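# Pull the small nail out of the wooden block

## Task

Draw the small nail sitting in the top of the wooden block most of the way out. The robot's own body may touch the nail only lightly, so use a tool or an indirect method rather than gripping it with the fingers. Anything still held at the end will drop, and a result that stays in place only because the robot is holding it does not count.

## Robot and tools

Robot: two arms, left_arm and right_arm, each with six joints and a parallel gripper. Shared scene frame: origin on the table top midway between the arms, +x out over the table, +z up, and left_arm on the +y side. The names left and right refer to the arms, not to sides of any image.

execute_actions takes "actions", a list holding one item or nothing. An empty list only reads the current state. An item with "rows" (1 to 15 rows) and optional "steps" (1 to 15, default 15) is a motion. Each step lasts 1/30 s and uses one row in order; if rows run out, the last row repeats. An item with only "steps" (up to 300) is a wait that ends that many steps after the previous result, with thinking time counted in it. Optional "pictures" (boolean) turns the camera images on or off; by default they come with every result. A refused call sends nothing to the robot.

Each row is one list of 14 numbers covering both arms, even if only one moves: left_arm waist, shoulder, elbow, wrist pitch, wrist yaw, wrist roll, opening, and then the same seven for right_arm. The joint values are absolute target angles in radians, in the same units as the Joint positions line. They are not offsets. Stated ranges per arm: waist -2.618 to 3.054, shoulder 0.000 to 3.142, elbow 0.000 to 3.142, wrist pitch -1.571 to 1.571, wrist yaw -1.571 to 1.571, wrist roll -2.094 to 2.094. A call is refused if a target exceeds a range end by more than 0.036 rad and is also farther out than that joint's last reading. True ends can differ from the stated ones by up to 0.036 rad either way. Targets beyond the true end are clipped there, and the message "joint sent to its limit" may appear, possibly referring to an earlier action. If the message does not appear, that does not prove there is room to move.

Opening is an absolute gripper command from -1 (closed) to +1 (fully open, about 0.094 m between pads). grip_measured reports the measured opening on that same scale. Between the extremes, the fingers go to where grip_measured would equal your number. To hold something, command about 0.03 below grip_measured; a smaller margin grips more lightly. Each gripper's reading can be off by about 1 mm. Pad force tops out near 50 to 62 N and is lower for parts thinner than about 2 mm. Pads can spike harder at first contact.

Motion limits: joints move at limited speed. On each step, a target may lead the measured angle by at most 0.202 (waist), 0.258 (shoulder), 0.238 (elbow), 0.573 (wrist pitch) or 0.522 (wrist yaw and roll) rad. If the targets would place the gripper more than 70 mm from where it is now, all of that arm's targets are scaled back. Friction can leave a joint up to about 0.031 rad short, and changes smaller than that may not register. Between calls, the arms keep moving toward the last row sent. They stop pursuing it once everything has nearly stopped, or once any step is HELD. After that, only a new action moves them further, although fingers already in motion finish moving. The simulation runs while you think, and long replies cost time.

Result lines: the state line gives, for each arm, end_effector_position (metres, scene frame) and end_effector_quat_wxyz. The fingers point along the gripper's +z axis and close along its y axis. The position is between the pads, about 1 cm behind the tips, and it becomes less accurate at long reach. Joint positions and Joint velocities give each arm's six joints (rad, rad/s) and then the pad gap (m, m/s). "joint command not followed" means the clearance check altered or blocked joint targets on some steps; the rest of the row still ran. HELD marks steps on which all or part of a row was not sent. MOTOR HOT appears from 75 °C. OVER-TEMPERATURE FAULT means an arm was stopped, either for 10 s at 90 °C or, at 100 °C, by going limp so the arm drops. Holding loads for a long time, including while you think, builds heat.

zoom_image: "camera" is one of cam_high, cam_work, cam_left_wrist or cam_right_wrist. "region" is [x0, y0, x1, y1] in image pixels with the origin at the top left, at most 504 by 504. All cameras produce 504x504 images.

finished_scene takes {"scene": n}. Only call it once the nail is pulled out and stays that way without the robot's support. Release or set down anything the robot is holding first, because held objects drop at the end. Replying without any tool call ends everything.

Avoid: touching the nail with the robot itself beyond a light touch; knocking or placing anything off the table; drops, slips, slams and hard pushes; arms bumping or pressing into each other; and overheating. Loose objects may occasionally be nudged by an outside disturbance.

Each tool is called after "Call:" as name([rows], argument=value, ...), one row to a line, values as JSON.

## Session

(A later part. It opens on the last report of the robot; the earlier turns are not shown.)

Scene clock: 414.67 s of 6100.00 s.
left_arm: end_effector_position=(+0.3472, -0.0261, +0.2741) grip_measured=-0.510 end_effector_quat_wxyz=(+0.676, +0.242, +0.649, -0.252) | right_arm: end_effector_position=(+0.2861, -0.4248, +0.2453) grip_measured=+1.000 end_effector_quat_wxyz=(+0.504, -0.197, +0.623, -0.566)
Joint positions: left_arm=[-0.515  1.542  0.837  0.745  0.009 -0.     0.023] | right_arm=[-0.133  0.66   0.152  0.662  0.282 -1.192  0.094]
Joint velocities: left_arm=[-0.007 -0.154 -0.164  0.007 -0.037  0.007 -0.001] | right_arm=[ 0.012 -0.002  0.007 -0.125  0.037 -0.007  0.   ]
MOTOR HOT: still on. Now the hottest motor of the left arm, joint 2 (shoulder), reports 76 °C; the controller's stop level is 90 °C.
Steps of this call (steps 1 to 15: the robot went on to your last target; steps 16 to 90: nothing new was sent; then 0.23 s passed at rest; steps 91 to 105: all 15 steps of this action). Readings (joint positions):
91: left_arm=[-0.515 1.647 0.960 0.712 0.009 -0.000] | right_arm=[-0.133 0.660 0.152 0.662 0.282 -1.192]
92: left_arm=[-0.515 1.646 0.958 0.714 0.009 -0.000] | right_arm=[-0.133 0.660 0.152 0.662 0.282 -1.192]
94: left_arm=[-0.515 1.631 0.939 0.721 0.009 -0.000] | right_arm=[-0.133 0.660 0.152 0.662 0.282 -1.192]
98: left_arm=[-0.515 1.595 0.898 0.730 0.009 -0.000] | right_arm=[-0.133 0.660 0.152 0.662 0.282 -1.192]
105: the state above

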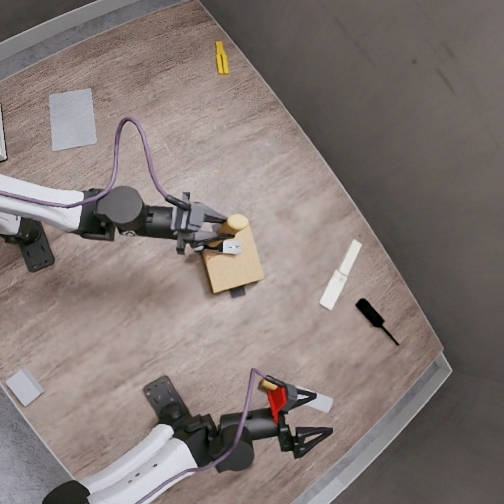

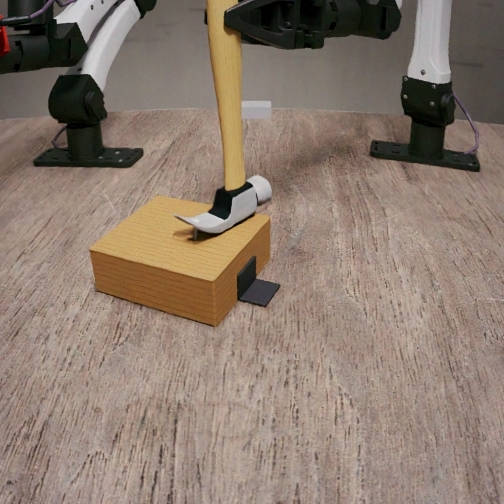

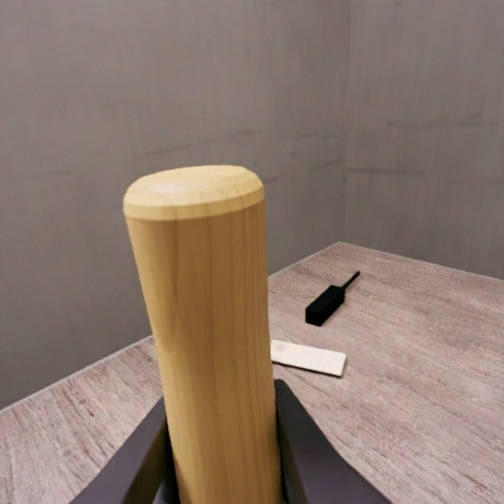

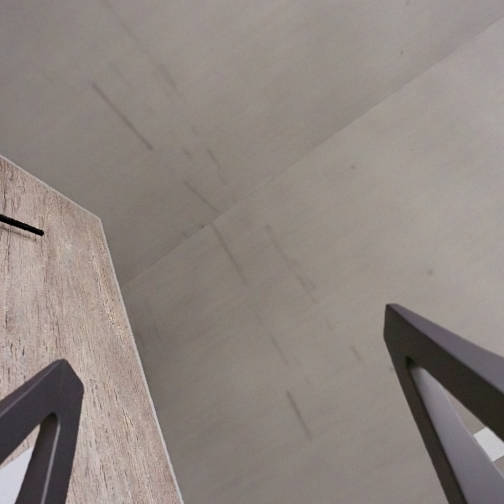

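Call:
execute_actions([
  {"rows":[[-0.513,1.452,0.741,0.744,0.02,0,-0.57,-0.133,0.66,0.152,0.662,0.282,-1.192,1],[-0.513,1.446,0.732,0.747,0.02,0,-0.57,-0.133,0.66,0.152,0.662,0.282,-1.192,1],[-0.513,1.44,0.723,0.75,0.02,0,-0.57,-0.133,0.66,0.152,0.662,0.282,-1.192,1],[-0.513,1.434,0.714,0.753,0.02,0,-0.57,-0.133,0.66,0.152,0.662,0.282,-1.192,1],[-0.513,1.428,0.705,0.756,0.02,0,-0.57,-0.133,0.66,0.152,0.662,0.282,-1.192,1],[-0.513,1.422,0.696,0.759,0.02,0,-0.57,-0.133,0.66,0.152,0.662,0.282,-1.192,1],[-0.513,1.416,0.687,0.762,0.02,0,-0.57,-0.133,0.66,0.152,0.662,0.282,-1.192,1],[-0.513,1.41,0.678,0.765,0.02,0,-0.57,-0.133,0.66,0.152,0.662,0.282,-1.192,1],[-0.513,1.404,0.669,0.768,0.02,0,-0.57,-0.133,0.66,0.152,0.662,0.282,-1.192,1],[-0.513,1.398,0.66,0.771,0.02,0,-0.57,-0.133,0.66,0.152,0.662,0.282,-1.192,1]],"steps":15},
])

Call:
zoom_image(camera="cam_work", region=[140,100,320,280])

Scene clock: 417.43 s of 6100.00 s.
left_arm: end_effector_position=(+0.3191, -0.0023, +0.2731) grip_measured=-0.512 end_effector_quat_wxyz=(+0.683, +0.239, +0.642, -0.254) | right_arm: end_effector_position=(+0.2861, -0.4248, +0.2453) grip_measured=+1.000 end_effector_quat_wxyz=(+0.504, -0.197, +0.623, -0.566)
Joint positions: left_arm=[-0.515  1.408  0.689  0.781  0.009  0.     0.023] | right_arm=[-0.133  0.66   0.152  0.662  0.282 -1.192  0.094]
Joint velocities: left_arm=[ 0.017 -0.002  0.002 -0.022 -0.007 -0.066 -0.001] | right_arm=[-0.007 -0.002  0.002  0.037 -0.037  0.007  0.   ]
MOTOR HOT: still on. Now the hottest motor of the left arm, joint 2 (shoulder), reports 76 °C; the controller's stop level is 90 °C.
Steps of this call (steps 1 to 30: the robot went on to your last target; steps 31 to 68: nothing new was sent; steps 69 to 83: all 15 steps of this action). Readings (joint positions):
69: left_arm=[-0.515 1.505 0.800 0.745 0.009 0.000] | right_arm=[-0.133 0.660 0.152 0.662 0.282 -1.192]
70: left_arm=[-0.515 1.503 0.798 0.746 0.009 0.000] | right_arm=[-0.133 0.660 0.152 0.662 0.282 -1.192]
72: left_arm=[-0.515 1.487 0.779 0.753 0.009 0.000] | right_arm=[-0.133 0.660 0.152 0.662 0.282 -1.192]
76: left_arm=[-0.515 1.438 0.725 0.766 0.009 0.000] | right_arm=[-0.133 0.660 0.152 0.662 0.282 -1.192]
83: the state above

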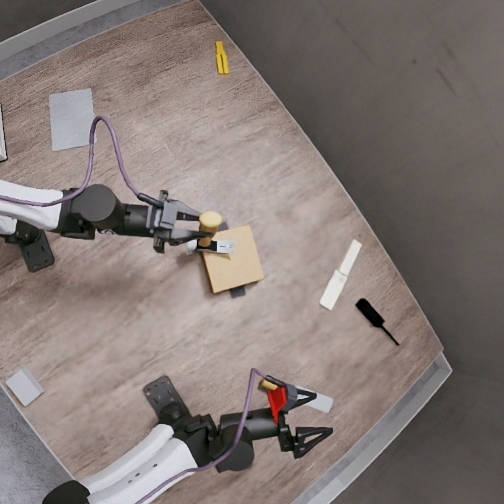

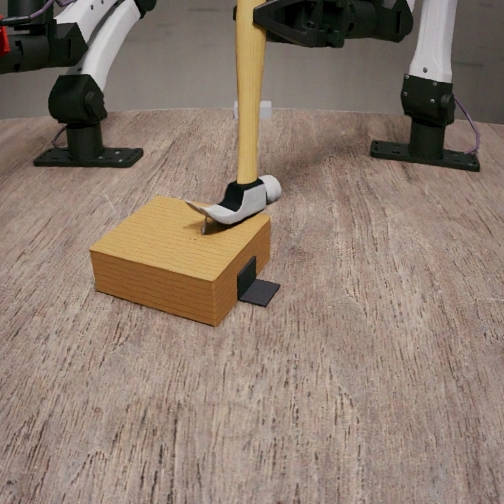

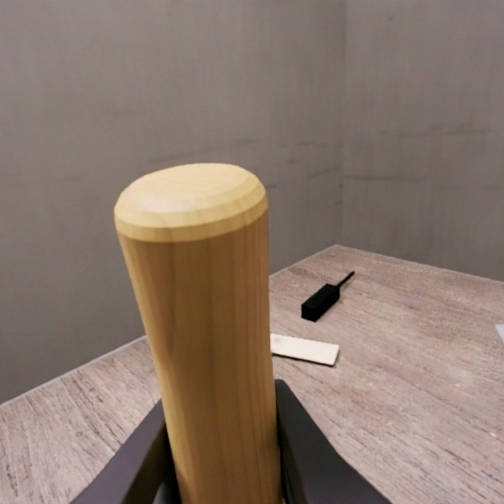

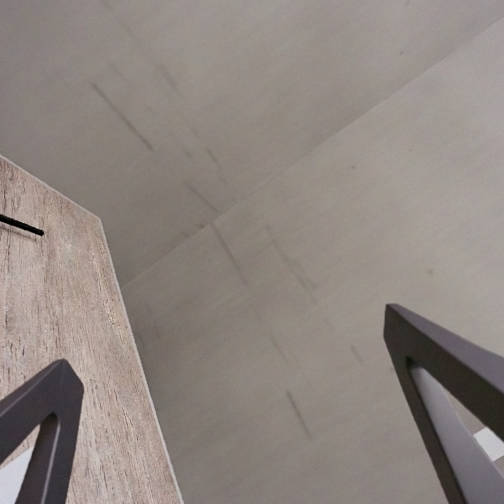

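Region (140, 100, 320, 280) of cam_work's 504x504 image, scaled by 2.800, with more detail than that image has.

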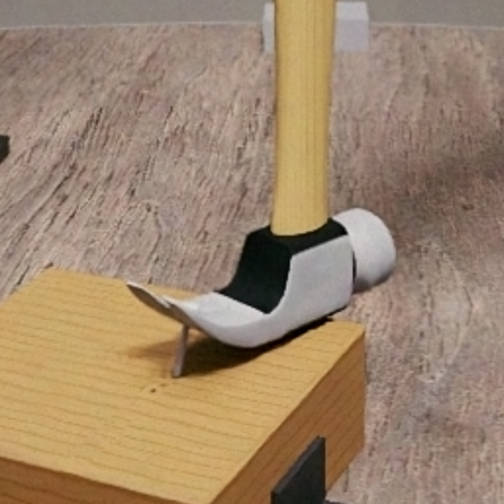

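Call:
execute_actions([
  {"rows":[[-0.513,1.395,0.70,0.765,0.02,0,-0.57,-0.133,0.66,0.152,0.662,0.282,-1.192,1],[-0.513,1.392,0.72,0.755,0.02,0,-0.57,-0.133,0.66,0.152,0.662,0.282,-1.192,1],[-0.513,1.389,0.735,0.742,0.02,0,-0.57,-0.133,0.66,0.152,0.662,0.282,-1.192,1],[-0.513,1.386,0.75,0.729,0.02,0,-0.57,-0.133,0.66,0.152,0.662,0.282,-1.192,1],[-0.513,1.383,0.765,0.716,0.02,0,-0.57,-0.133,0.66,0.152,0.662,0.282,-1.192,1],[-0.513,1.38,0.78,0.703,0.02,0,-0.57,-0.133,0.66,0.152,0.662,0.282,-1.192,1],[-0.513,1.377,0.79,0.69,0.02,0,-0.57,-0.133,0.66,0.152,0.662,0.282,-1.192,1],[-0.513,1.374,0.80,0.678,0.02,0,-0.57,-0.133,0.66,0.152,0.662,0.282,-1.192,1],[-0.513,1.371,0.81,0.667,0.02,0,-0.57,-0.133,0.66,0.152,0.662,0.282,-1.192,1]],"steps":15},
])

Call:
zoom_image(camera="cam_work", region=[140,100,320,280])

Scene clock: 427.40 s of 6100.00 s.
left_arm: end_effector_position=(+0.3259, -0.0080, +0.2749) grip_measured=-0.512 end_effector_quat_wxyz=(+0.661, +0.248, +0.665, -0.246) | right_arm: end_effector_position=(+0.2861, -0.4248, +0.2453) grip_measured=+1.000 end_effector_quat_wxyz=(+0.504, -0.197, +0.623, -0.566)
Joint positions: left_arm=[-0.515  1.407  0.77   0.631  0.009  0.     0.023] | right_arm=[-0.133  0.66   0.152  0.662  0.282 -1.192  0.094]
Joint velocities: left_arm=[-0.007 -0.037 -0.017 -0.11  -0.037 -0.022  0.001] | right_arm=[-0.017 -0.007 -0.022 -0.007  0.022  0.022  0.   ]
MOTOR HOT: still on. Now the hottest motor of the left arm, joint 2 (shoulder), reports 73 °C; the controller's stop level is 90 °C.
Steps of this call (steps 1 to 15: the robot went on to your last target; steps 16 to 90: nothing new was sent; then 6.47 s passed at rest; steps 91 to 105: all 15 steps of this action). Readings (joint positions):
91: left_arm=[-0.515 1.408 0.689 0.782 0.009 0.000] | right_arm=[-0.133 0.660 0.152 0.662 0.282 -1.192]
92: left_arm=[-0.515 1.408 0.690 0.781 0.009 0.000] | right_arm=[-0.133 0.660 0.152 0.662 0.282 -1.192]
94: left_arm=[-0.515 1.408 0.701 0.764 0.009 0.000] | right_arm=[-0.133 0.660 0.152 0.662 0.282 -1.192]
98: left_arm=[-0.515 1.408 0.740 0.691 0.009 0.000] | right_arm=[-0.133 0.660 0.152 0.662 0.282 -1.192]
105: the state above

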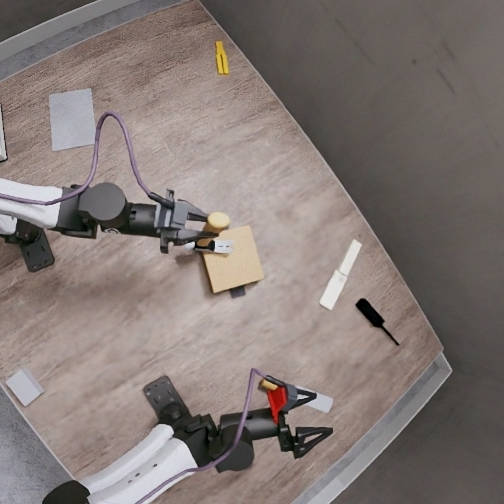

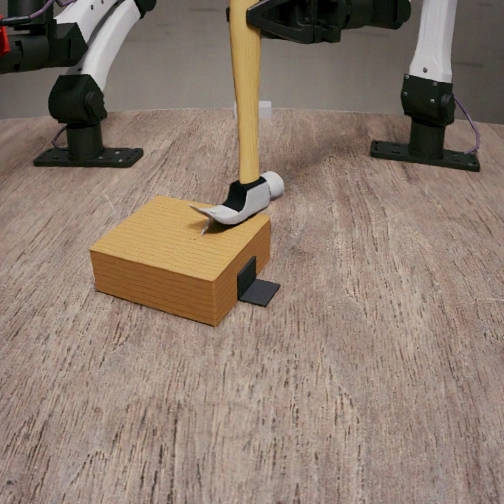

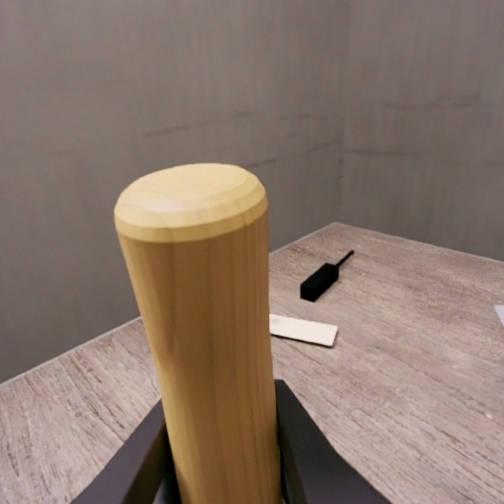

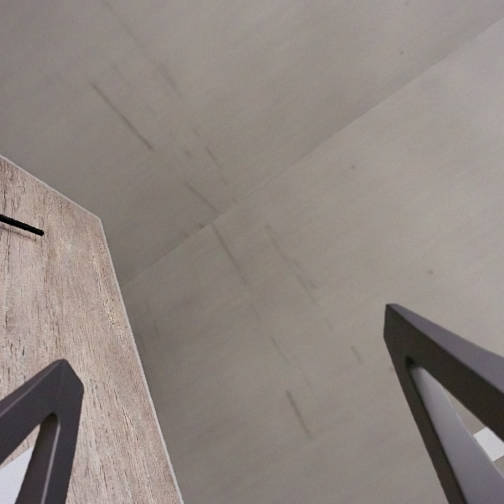

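Region (140, 100, 320, 280) of cam_work's 504x504 image, scaled by 2.800, with more detail than that image has.

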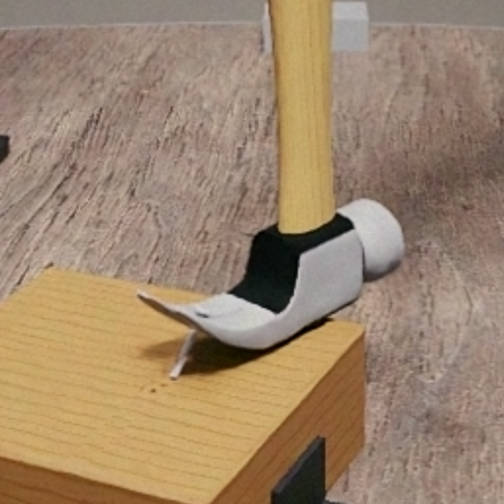

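Call:
execute_actions([
  {"rows":[[-0.513,1.365,0.805,0.68,0.02,0,-0.57,-0.133,0.66,0.152,0.662,0.282,-1.192,1],[-0.513,1.36,0.805,0.69,0.02,0,-0.57,-0.133,0.66,0.152,0.662,0.282,-1.192,1],[-0.513,1.355,0.805,0.70,0.02,0,-0.57,-0.133,0.66,0.152,0.662,0.282,-1.192,1],[-0.513,1.35,0.805,0.71,0.02,0,-0.57,-0.133,0.66,0.152,0.662,0.282,-1.192,1],[-0.513,1.345,0.805,0.72,0.02,0,-0.57,-0.133,0.66,0.152,0.662,0.282,-1.192,1]],"steps":15},
])

Call:
zoom_image(camera="cam_work", region=[140,100,320,280])

Scene clock: 430.00 s of 6100.00 s.
left_arm: end_effector_position=(+0.3232, -0.0058, +0.2775) grip_measured=-0.512 end_effector_quat_wxyz=(+0.659, +0.248, +0.666, -0.245) | right_arm: end_effector_position=(+0.2861, -0.4248, +0.2453) grip_measured=+1.000 end_effector_quat_wxyz=(+0.504, -0.197, +0.623, -0.566)
Joint positions: left_arm=[-0.515  1.386  0.77   0.605  0.009  0.     0.023] | right_arm=[-0.133  0.66   0.152  0.662  0.282 -1.192  0.094]
Joint velocities: left_arm=[ 0.002 -0.007 -0.012 -0.022 -0.095 -0.022 -0.002] | right_arm=[-0.012 -0.002 -0.017 -0.007 -0.022 -0.022  0.   ]
MOTOR HOT: cleared. Now the hottest motor of the left arm, joint 2 (shoulder), reports 72 °C.
Steps of this call (steps 1 to 30: the robot went on to your last target; steps 31 to 63: nothing new was sent; steps 64 to 78: all 15 steps of this action). Readings (joint positions):
64: left_arm=[-0.515 1.402 0.770 0.621 0.009 0.000] | right_arm=[-0.133 0.660 0.152 0.662 0.282 -1.192]
65: left_arm=[-0.515 1.400 0.770 0.621 0.009 0.000] | right_arm=[-0.133 0.660 0.152 0.662 0.282 -1.192]
67: left_arm=[-0.515 1.396 0.770 0.616 0.009 0.000] | right_arm=[-0.133 0.660 0.152 0.662 0.282 -1.192]
71: left_arm=[-0.515 1.388 0.770 0.607 0.009 0.000] | right_arm=[-0.133 0.660 0.152 0.662 0.282 -1.192]
78: the state above

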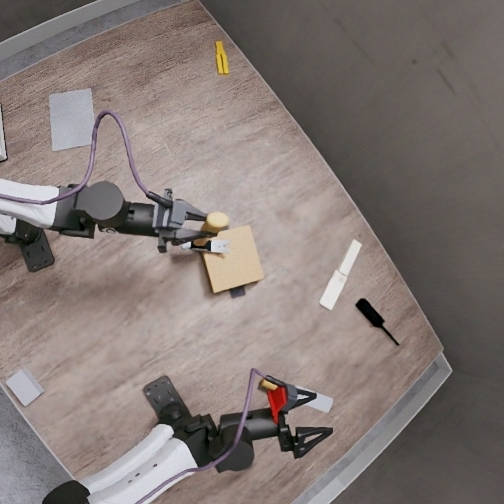

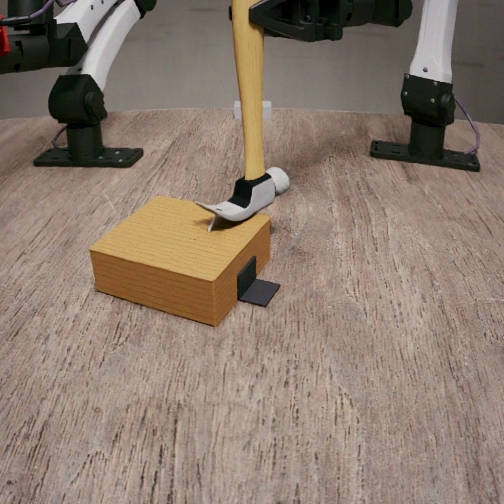

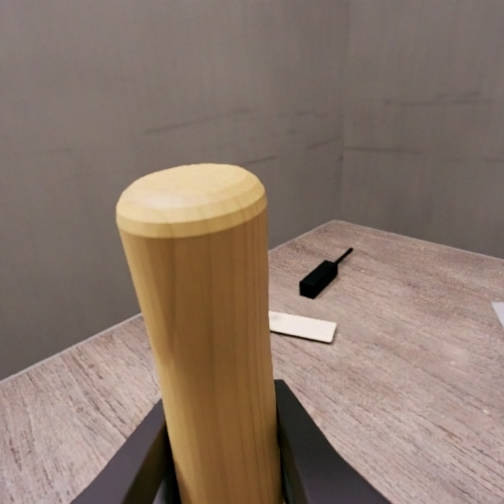

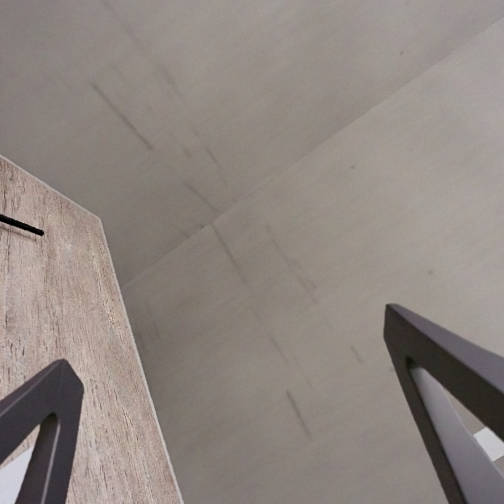

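Region (140, 100, 320, 280) of cam_work's 504x504 image, scaled by 2.800, with more detail than that image has.

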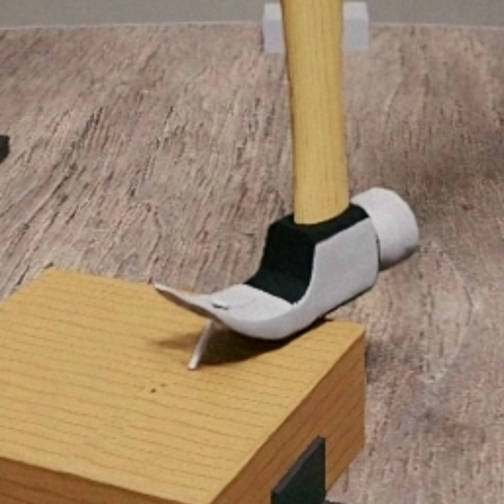

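Call:
execute_actions([
  {"rows":[[-0.513,1.345,0.81,0.735,0.02,0,-0.57,-0.133,0.66,0.152,0.662,0.282,-1.192,1],[-0.513,1.345,0.815,0.75,0.02,0,-0.57,-0.133,0.66,0.152,0.662,0.282,-1.192,1],[-0.513,1.345,0.82,0.765,0.02,0,-0.57,-0.133,0.66,0.152,0.662,0.282,-1.192,1],[-0.513,1.345,0.825,0.78,0.02,0,-0.57,-0.133,0.66,0.152,0.662,0.282,-1.192,1],[-0.513,1.345,0.825,0.795,0.02,0,-0.57,-0.133,0.66,0.152,0.662,0.282,-1.192,1],[-0.513,1.345,0.825,0.81,0.02,0,-0.57,-0.133,0.66,0.152,0.662,0.282,-1.192,1]],"steps":15},
])

Call:
zoom_image(camera="cam_work", region=[140,100,320,280])

Scene clock: 434.30 s of 6100.00 s.
left_arm: end_effector_position=(+0.3231, -0.0056, +0.2916) grip_measured=-0.512 end_effector_quat_wxyz=(+0.678, +0.241, +0.647, -0.252) | right_arm: end_effector_position=(+0.2861, -0.4248, +0.2453) grip_measured=+1.000 end_effector_quat_wxyz=(+0.504, -0.197, +0.623, -0.566)
Joint positions: left_arm=[-0.515  1.386  0.77   0.662  0.009  0.     0.023] | right_arm=[-0.133  0.66   0.152  0.662  0.282 -1.192  0.094]
Joint velocities: left_arm=[-0.022  0.012  0.002  0.037 -0.037  0.037 -0.001] | right_arm=[ 0.002  0.007  0.012  0.022  0.007 -0.022  0.   ]
Steps of this call (steps 1 to 15: the robot went on to your last target; steps 16 to 90: nothing new was sent; then 0.80 s passed at rest; steps 91 to 105: all 15 steps of this action). Readings (joint positions):
91: left_arm=[-0.515 1.386 0.770 0.603 0.009 0.000] | right_arm=[-0.133 0.660 0.152 0.662 0.282 -1.192]
92: left_arm=[-0.515 1.386 0.770 0.604 0.009 0.000] | right_arm=[-0.133 0.660 0.152 0.662 0.282 -1.192]
94: left_arm=[-0.515 1.386 0.770 0.608 0.009 0.000] | right_arm=[-0.133 0.660 0.152 0.662 0.282 -1.192]
98: left_arm=[-0.515 1.386 0.770 0.635 0.009 0.000] | right_arm=[-0.133 0.660 0.152 0.662 0.282 -1.192]
105: the state above

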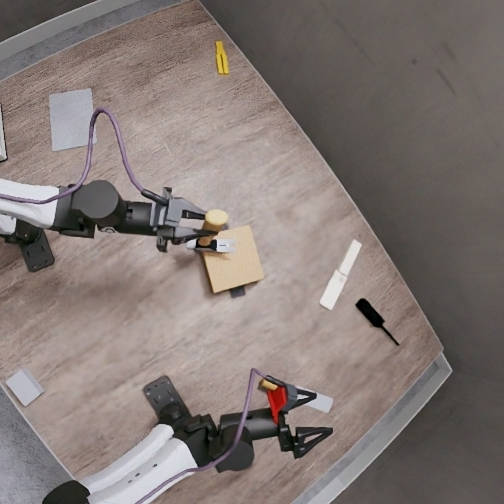

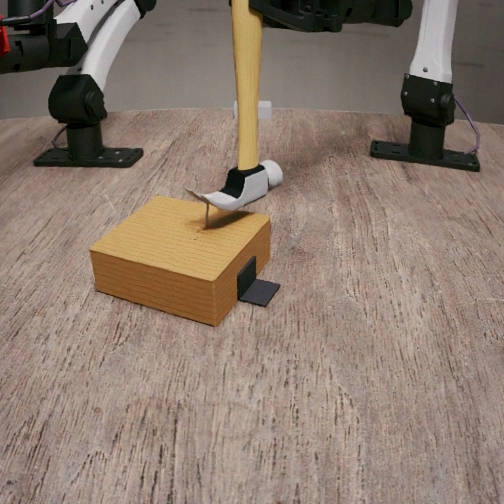

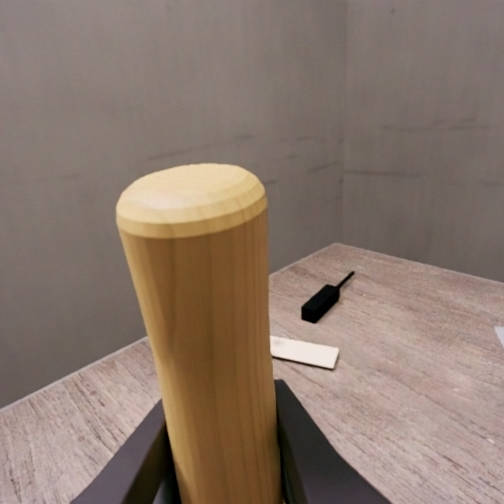

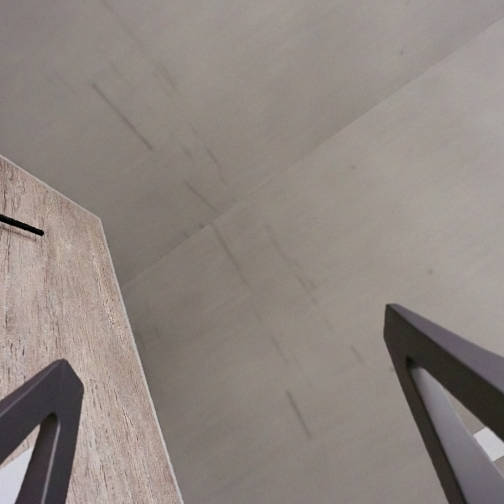

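Region (140, 100, 320, 280) of cam_work's 504x504 image, scaled by 2.800, with more detail than that image has.

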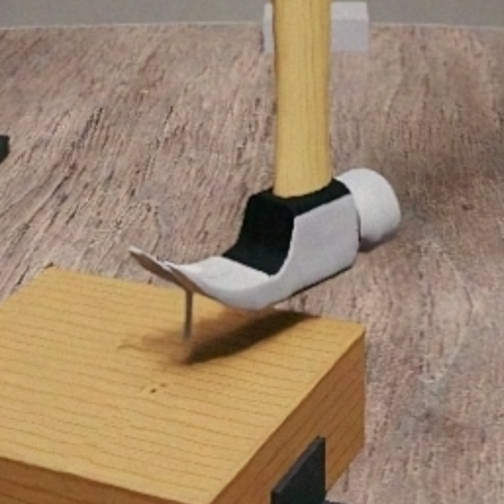

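Call:
execute_actions([
  {"rows":[[-0.49,1.345,0.81,0.81,0.02,0,-0.57,-0.133,0.66,0.152,0.662,0.282,-1.192,1],[-0.47,1.345,0.81,0.81,0.02,0,-0.57,-0.133,0.66,0.152,0.662,0.282,-1.192,1],[-0.45,1.345,0.81,0.81,0.02,0,-0.57,-0.133,0.66,0.152,0.662,0.282,-1.192,1],[-0.43,1.345,0.81,0.81,0.02,0,-0.57,-0.133,0.66,0.152,0.662,0.282,-1.192,1],[-0.405,1.345,0.81,0.81,0.02,0,-0.57,-0.133,0.66,0.152,0.662,0.282,-1.192,1],[-0.38,1.345,0.81,0.81,0.02,0,-0.57,-0.133,0.66,0.152,0.662,0.282,-1.192,1],[-0.355,1.345,0.81,0.81,0.02,0,-0.57,-0.133,0.66,0.152,0.662,0.282,-1.192,1],[-0.33,1.345,0.81,0.81,0.02,0,-0.57,-0.133,0.66,0.152,0.662,0.282,-1.192,1],[-0.305,1.345,0.81,0.81,0.02,0,-0.57,-0.133,0.66,0.152,0.662,0.282,-1.192,1],[-0.28,1.345,0.81,0.81,0.02,0,-0.57,-0.133,0.66,0.152,0.662,0.282,-1.192,1],[-0.255,1.345,0.81,0.81,0.02,0,-0.57,-0.133,0.66,0.152,0.662,0.282,-1.192,1],[-0.235,1.345,0.81,0.81,0.02,0,-0.57,-0.133,0.66,0.152,0.662,0.282,-1.192,1],[-0.215,1.345,0.81,0.81,0.02,0,-0.57,-0.133,0.66,0.152,0.662,0.282,-1.192,1],[-0.2,1.345,0.81,0.81,0.02,0,-0.57,-0.133,0.66,0.152,0.662,0.282,-1.192,1],[-0.19,1.345,0.81,0.81,0.02,0,-0.57,-0.133,0.66,0.152,0.662,0.282,-1.192,1]],"steps":15},
])

Scene clock: 437.50 s of 6100.00 s.
left_arm: end_effector_position=(+0.3933, +0.1065, +0.2922) grip_measured=-0.512 end_effector_quat_wxyz=(+0.708, +0.146, +0.674, -0.153) | right_arm: end_effector_position=(+0.2861, -0.4248, +0.2453) grip_measured=+1.000 end_effector_quat_wxyz=(+0.504, -0.197, +0.623, -0.566)
Joint positions: left_arm=[-0.216  1.386  0.77   0.664  0.021 -0.001  0.023] | right_arm=[-0.133  0.66   0.152  0.662  0.282 -1.192  0.094]
Joint velocities: left_arm=[ 0.496 -0.007 -0.007 -0.022 -0.066  0.037 -0.   ] | right_arm=[-0.017 -0.007  0.002  0.081  0.037  0.037  0.   ]
Steps of this call (steps 1 to 15: the robot went on to your last target; steps 16 to 81: nothing new was sent; steps 82 to 96: all 15 steps of this action). Readings (joint positions):
82: left_arm=[-0.514 1.386 0.770 0.664 0.010 0.000] | right_arm=[-0.133 0.660 0.152 0.662 0.282 -1.192]
83: left_arm=[-0.509 1.386 0.770 0.664 0.014 0.000] | right_arm=[-0.133 0.660 0.152 0.662 0.282 -1.192]
85: left_arm=[-0.486 1.386 0.770 0.664 0.023 -0.003] | right_arm=[-0.133 0.660 0.152 0.662 0.282 -1.192]
89: left_arm=[-0.393 1.386 0.770 0.664 0.028 -0.005] | right_arm=[-0.133 0.660 0.152 0.662 0.282 -1.192]
96: the state above

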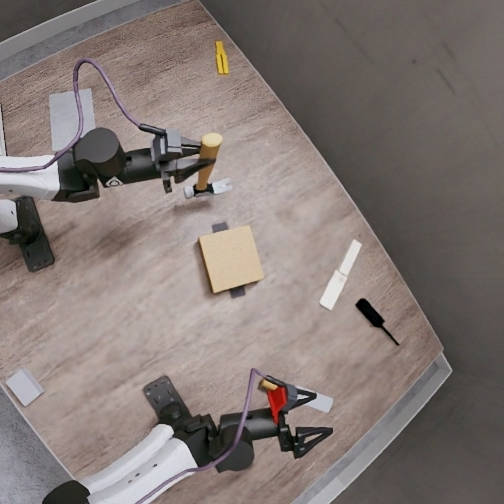

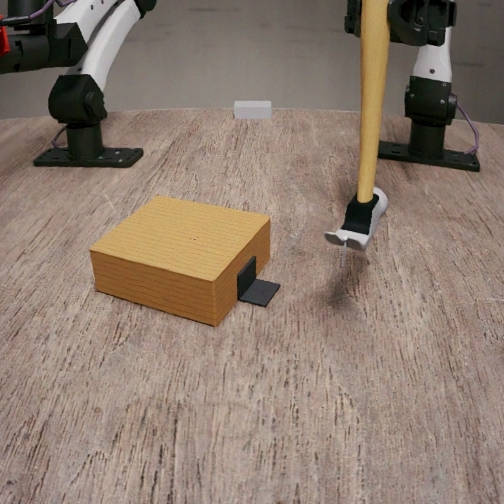

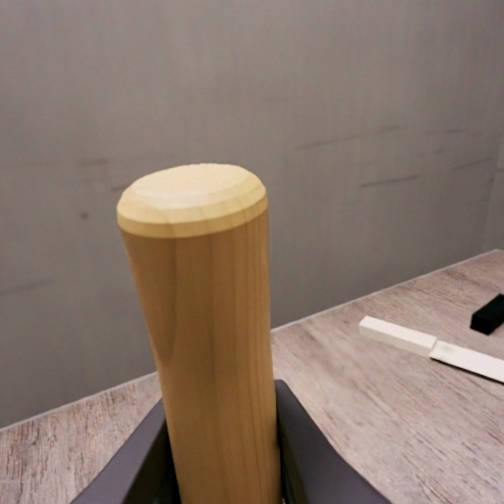

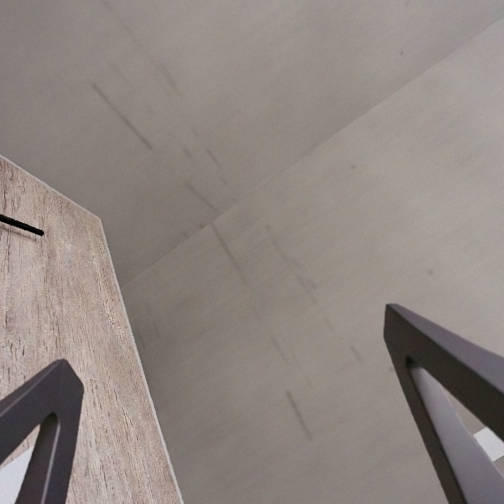

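Call:
execute_actions([
  {"rows":[[-0.19,1.375,0.76,0.825,0.02,0,-0.57,-0.133,0.66,0.152,0.662,0.282,-1.192,1],[-0.19,1.385,0.75,0.845,0.02,0,-0.57,-0.133,0.66,0.152,0.662,0.282,-1.192,1],[-0.19,1.395,0.74,0.865,0.02,0,-0.57,-0.133,0.66,0.152,0.662,0.282,-1.192,1],[-0.19,1.405,0.73,0.885,0.02,0,-0.57,-0.133,0.66,0.152,0.662,0.282,-1.192,1],[-0.19,1.415,0.72,0.905,0.02,0,-0.57,-0.133,0.66,0.152,0.662,0.282,-1.192,1],[-0.19,1.425,0.71,0.925,0.02,0,-0.57,-0.133,0.66,0.152,0.662,0.282,-1.192,1],[-0.19,1.435,0.70,0.945,0.02,0,-0.57,-0.133,0.66,0.152,0.662,0.282,-1.192,1],[-0.19,1.445,0.69,0.965,0.02,0,-0.57,-0.133,0.66,0.152,0.662,0.282,-1.192,1],[-0.19,1.455,0.68,0.985,0.02,0,-0.57,-0.133,0.66,0.152,0.662,0.282,-1.192,1],[-0.19,1.465,0.67,1.0,0.02,0,-0.57,-0.133,0.66,0.152,0.662,0.282,-1.192,1],[-0.19,1.475,0.66,1.015,0.02,0,-0.57,-0.133,0.66,0.152,0.662,0.282,-1.192,1],[-0.19,1.485,0.65,1.03,0.02,0,-0.57,-0.133,0.66,0.152,0.662,0.282,-1.192,1],[-0.19,1.492,0.64,1.045,0.02,0,-0.57,-0.133,0.66,0.152,0.662,0.282,-1.192,1],[-0.19,1.5,0.63,1.06,0.02,0,-0.57,-0.133,0.66,0.152,0.662,0.282,-1.192,1]],"steps":15},
])

Scene clock: 441.63 s of 6100.00 s.
left_arm: end_effector_position=(+0.3994, +0.1197, +0.2224) grip_measured=-0.512 end_effector_quat_wxyz=(+0.689, +0.139, +0.699, -0.135) | right_arm: end_effector_position=(+0.2861, -0.4248, +0.2453) grip_measured=+1.000 end_effector_quat_wxyz=(+0.504, -0.197, +0.623, -0.566)
Joint positions: left_arm=[-0.187  1.511  0.63   0.866  0.013  0.003  0.023] | right_arm=[-0.133  0.66   0.152  0.662  0.282 -1.192  0.094]
Joint velocities: left_arm=[-0.012  0.11  -0.105  0.52  -0.022  0.007 -0.   ] | right_arm=[-0.022  0.007 -0.007  0.007 -0.022  0.11   0.   ]
Steps of this call (steps 1 to 30: the robot went on to your last target; steps 31 to 90: nothing new was sent; then 0.63 s passed at rest; steps 91 to 105: all 15 steps of this action). Readings (joint positions):
91: left_arm=[-0.187 1.386 0.768 0.667 0.013 0.003] | right_arm=[-0.133 0.660 0.152 0.662 0.282 -1.192]
92: left_arm=[-0.187 1.386 0.762 0.676 0.013 0.003] | right_arm=[-0.133 0.660 0.152 0.662 0.282 -1.192]
94: left_arm=[-0.187 1.393 0.746 0.703 0.013 0.003] | right_arm=[-0.133 0.660 0.152 0.662 0.282 -1.192]
98: left_arm=[-0.187 1.436 0.706 0.767 0.013 0.003] | right_arm=[-0.133 0.660 0.152 0.662 0.282 -1.192]
105: the state above

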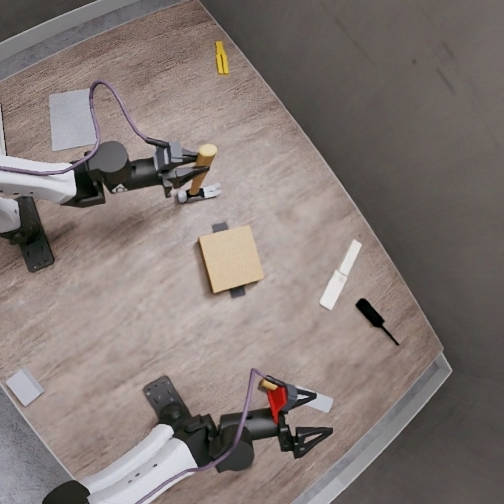

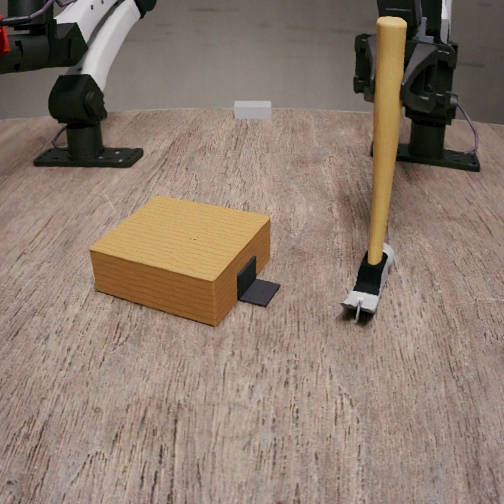

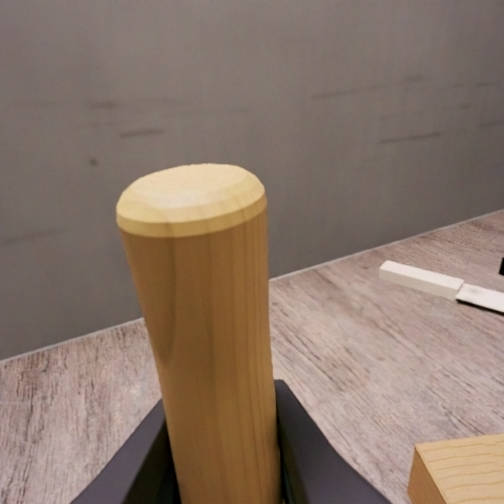

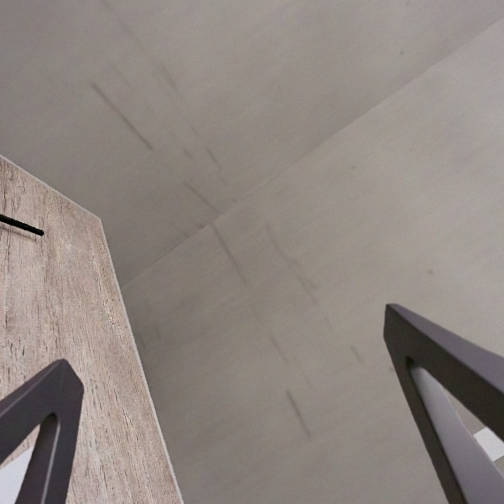

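Call:
execute_actions(actions=[])

Call:
zoom_image(camera="cam_work", region=[290,180,450,340])

Scene clock: 442.57 s of 6100.00 s.
left_arm: end_effector_position=(+0.3989, +0.1199, +0.2295) grip_measured=-0.512 end_effector_quat_wxyz=(+0.702, +0.136, +0.686, -0.137) | right_arm: end_effector_position=(+0.2861, -0.4248, +0.2453) grip_measured=+1.000 end_effector_quat_wxyz=(+0.504, -0.197, +0.623, -0.566)
Joint positions: left_arm=[-0.187  1.516  0.623  0.915  0.013  0.003  0.023] | right_arm=[-0.133  0.66   0.152  0.662  0.282 -1.192  0.094]
Joint velocities: left_arm=[ 0.012  0.007  0.012  0.007 -0.007 -0.007  0.   ] | right_arm=[ 0.002  0.012 -0.012 -0.007  0.037 -0.022  0.   ]
Steps of this call (steps 1 to 28: the robot went on to your last target). Readings (joint positions):
1: left_arm=[-0.187 1.513 0.627 0.875 0.013 0.003] | right_arm=[-0.133 0.660 0.152 0.662 0.282 -1.192]
2: left_arm=[-0.187 1.514 0.625 0.882 0.013 0.003] | right_arm=[-0.133 0.660 0.152 0.662 0.282 -1.192]
4: left_arm=[-0.187 1.515 0.623 0.891 0.013 0.003] | right_arm=[-0.133 0.660 0.152 0.662 0.282 -1.192]
8: left_arm=[-0.187 1.516 0.623 0.907 0.013 0.003] | right_arm=[-0.133 0.660 0.152 0.662 0.282 -1.192]
28: the state above

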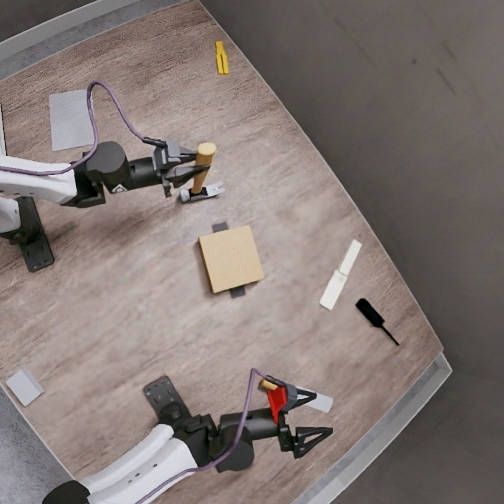

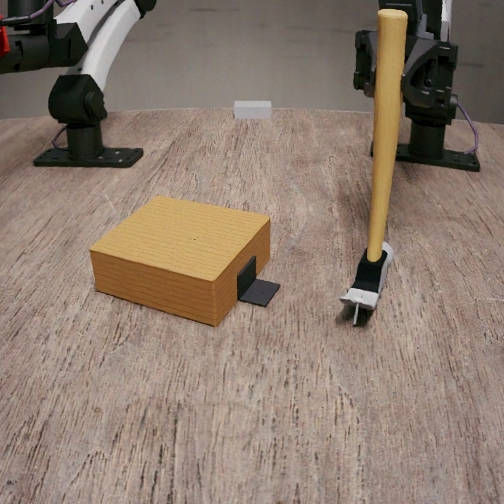

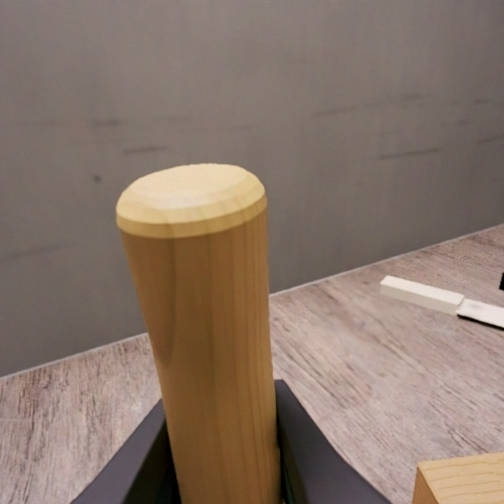

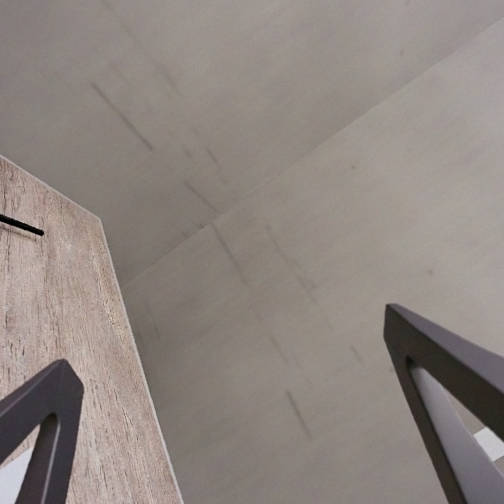

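Region (290, 180, 450, 340) of cam_work's 504x504 image, scaled by 3.150, with more detail than that image has.

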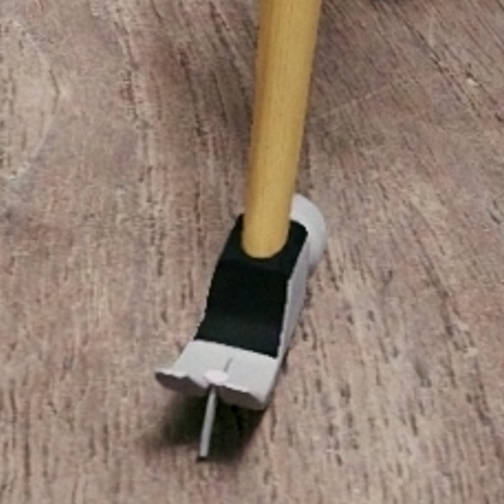

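Call:
execute_actions([
  {"rows":[[-0.19,1.5,0.63,1.05,0.02,0,-0.57,-0.133,0.66,0.152,0.662,0.282,-1.192,1],[-0.19,1.5,0.63,1.04,0.02,0,-0.57,-0.133,0.66,0.152,0.662,0.282,-1.192,1],[-0.19,1.5,0.63,1.03,0.02,0,-0.57,-0.133,0.66,0.152,0.662,0.282,-1.192,1],[-0.19,1.5,0.63,1.02,0.02,0,-0.57,-0.133,0.66,0.152,0.662,0.282,-1.192,1],[-0.19,1.5,0.63,1.01,0.02,0,-0.57,-0.133,0.66,0.152,0.662,0.282,-1.192,1],[-0.19,1.5,0.63,1.0,0.02,0,-0.57,-0.133,0.66,0.152,0.662,0.282,-1.192,1],[-0.19,1.5,0.63,0.99,0.02,0,-0.57,-0.133,0.66,0.152,0.662,0.282,-1.192,1],[-0.19,1.5,0.63,0.98,0.02,0,-0.57,-0.133,0.66,0.152,0.662,0.282,-1.192,1],[-0.19,1.5,0.63,0.97,0.02,0,-0.57,-0.133,0.66,0.152,0.662,0.282,-1.192,1],[-0.19,1.5,0.63,0.96,0.02,0,-0.57,-0.133,0.66,0.152,0.662,0.282,-1.192,1],[-0.19,1.5,0.63,0.95,0.02,0,-0.57,-0.133,0.66,0.152,0.662,0.282,-1.192,1]],"steps":15},
])

Call:
zoom_image(camera="cam_work", region=[290,180,450,340])

Scene clock: 446.47 s of 6100.00 s.
left_arm: end_effector_position=(+0.3989, +0.1199, +0.2212) grip_measured=-0.512 end_effector_quat_wxyz=(+0.690, +0.139, +0.697, -0.135) | right_arm: end_effector_position=(+0.2861, -0.4248, +0.2453) grip_measured=+1.000 end_effector_quat_wxyz=(+0.504, -0.197, +0.623, -0.566)
Joint positions: left_arm=[-0.187  1.516  0.623  0.882  0.013  0.003  0.023] | right_arm=[-0.133  0.66   0.152  0.662  0.282 -1.192  0.094]
Joint velocities: left_arm=[ 0.007  0.012 -0.002 -0.051 -0.022 -0.081  0.001] | right_arm=[ 0.007 -0.002 -0.007 -0.037  0.051  0.037  0.   ]
Steps of this call (steps 1 to 15: the robot went on to your last target; steps 16 to 90: nothing new was sent; then 0.40 s passed at rest; steps 91 to 105: all 15 steps of this action). Readings (joint positions):
91: left_arm=[-0.187 1.516 0.623 0.915 0.013 0.003] | right_arm=[-0.133 0.660 0.152 0.662 0.282 -1.192]
92: left_arm=[-0.187 1.516 0.623 0.915 0.013 0.003] | right_arm=[-0.133 0.660 0.152 0.662 0.282 -1.192]
94: left_arm=[-0.187 1.516 0.623 0.915 0.013 0.003] | right_arm=[-0.133 0.660 0.152 0.662 0.282 -1.192]
98: left_arm=[-0.187 1.516 0.623 0.900 0.013 0.003] | right_arm=[-0.133 0.660 0.152 0.662 0.282 -1.192]
105: the state above

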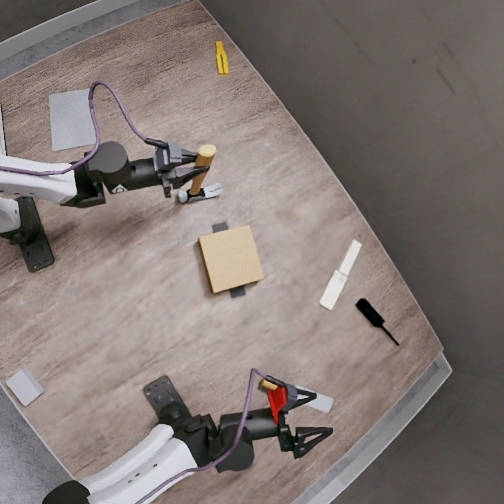

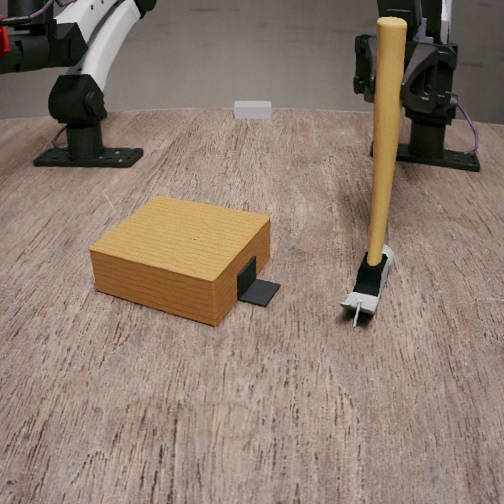

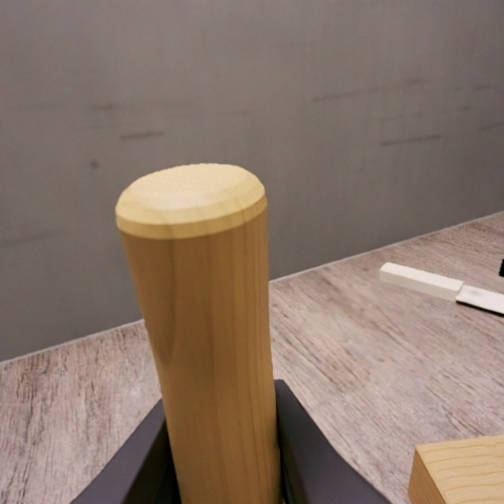

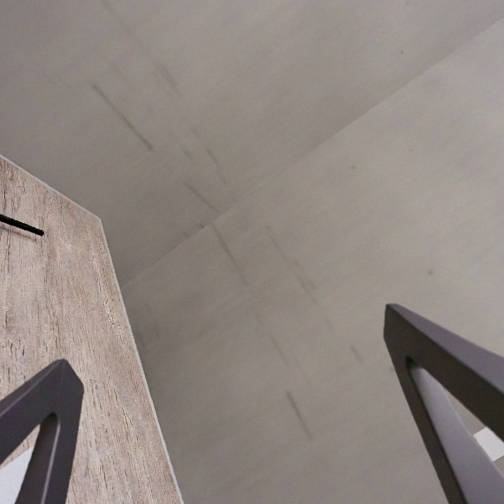

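Region (290, 180, 450, 340) of cam_work's 504x504 image, scaled by 3.150, with more detail than that image has.

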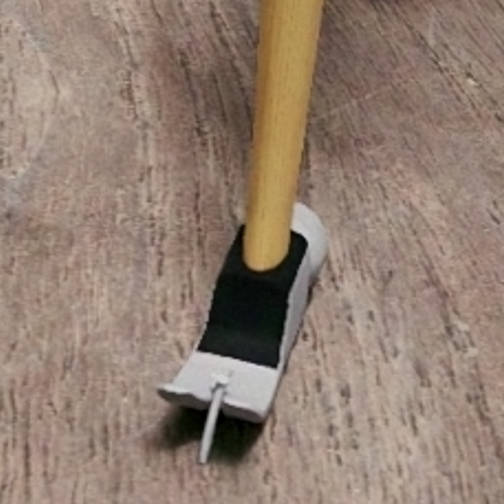

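Call:
execute_actions([
  {"rows":[[-0.19,1.5,0.63,0.945,0.02,0,-0.57,-0.133,0.66,0.152,0.662,0.282,-1.192,1],[-0.19,1.5,0.63,0.94,0.02,0,-0.57,-0.133,0.66,0.152,0.662,0.282,-1.192,1],[-0.19,1.5,0.63,0.935,0.02,0,-0.57,-0.133,0.66,0.152,0.662,0.282,-1.192,1],[-0.19,1.5,0.63,0.93,0.02,0,-0.57,-0.133,0.66,0.152,0.662,0.282,-1.192,1],[-0.19,1.5,0.63,0.925,0.02,0,-0.57,-0.133,0.66,0.152,0.662,0.282,-1.192,1],[-0.19,1.5,0.63,0.92,0.02,0,-0.57,-0.133,0.66,0.152,0.662,0.282,-1.192,1],[-0.19,1.5,0.63,0.915,0.02,0,-0.57,-0.133,0.66,0.152,0.662,0.282,-1.192,1]],"steps":15},
])

Call:
zoom_image(camera="cam_work", region=[290,180,450,340])

Scene clock: 448.47 s of 6100.00 s.
left_arm: end_effector_position=(+0.3989, +0.1199, +0.2207) grip_measured=-0.512 end_effector_quat_wxyz=(+0.689, +0.139, +0.698, -0.135) | right_arm: end_effector_position=(+0.2861, -0.4248, +0.2453) grip_measured=+1.000 end_effector_quat_wxyz=(+0.504, -0.197, +0.623, -0.566)
Joint positions: left_arm=[-0.187  1.516  0.623  0.879  0.013  0.003  0.023] | right_arm=[-0.133  0.66   0.152  0.662  0.282 -1.192  0.094]
Joint velocities: left_arm=[-0.007 -0.007 -0.002  0.037 -0.022  0.022 -0.001] | right_arm=[-0.002  0.002  0.007  0.051 -0.007  0.022  0.   ]
Steps of this call (steps 1 to 15: the robot went on to your last target; steps 16 to 45: nothing new was sent; steps 46 to 60: all 15 steps of this action). Readings (joint positions):
46: left_arm=[-0.187 1.516 0.623 0.882 0.013 0.003] | right_arm=[-0.133 0.660 0.152 0.662 0.282 -1.192]
47: left_arm=[-0.187 1.516 0.623 0.881 0.013 0.003] | right_arm=[-0.133 0.660 0.152 0.662 0.282 -1.192]
49: left_arm=[-0.187 1.516 0.623 0.880 0.013 0.003] | right_arm=[-0.133 0.660 0.152 0.662 0.282 -1.192]
53: left_arm=[-0.187 1.516 0.623 0.879 0.013 0.003] | right_arm=[-0.133 0.660 0.152 0.662 0.282 -1.192]
60: the state above

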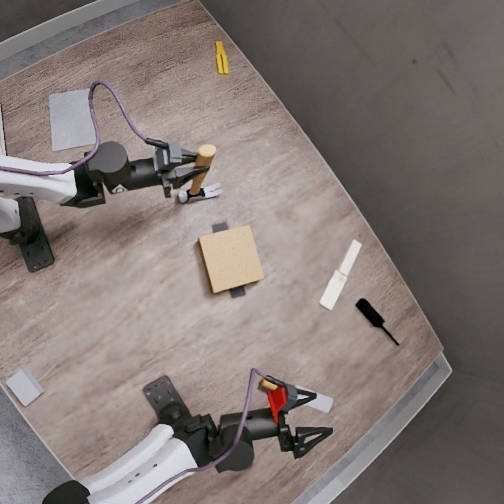

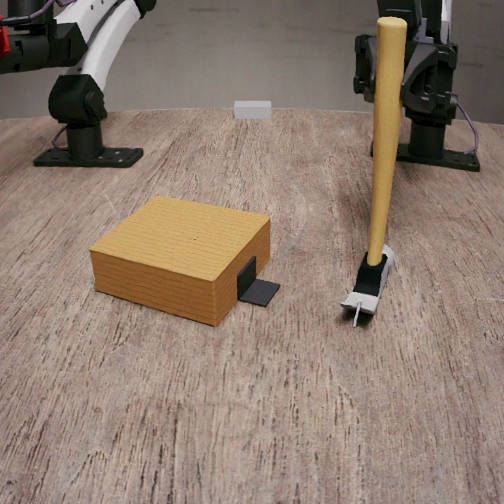

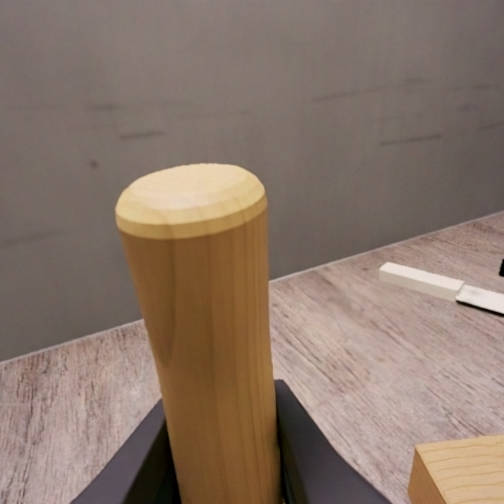

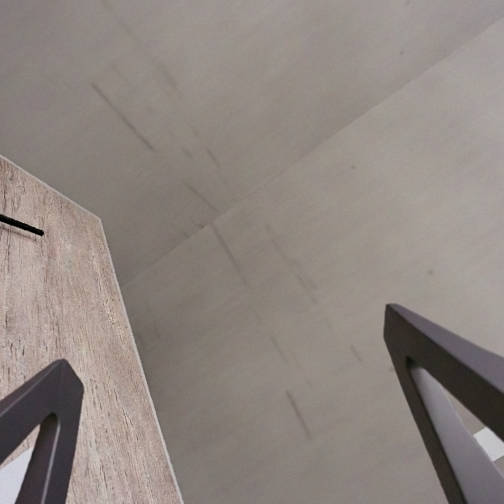

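Region (290, 180, 450, 340) of cam_work's 504x504 image, scaled by 3.150, with more detail than that image has.

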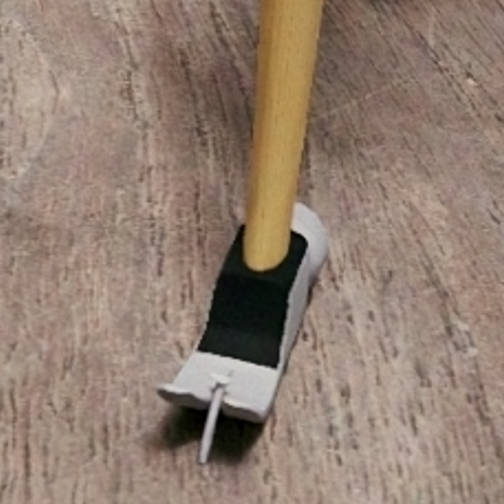

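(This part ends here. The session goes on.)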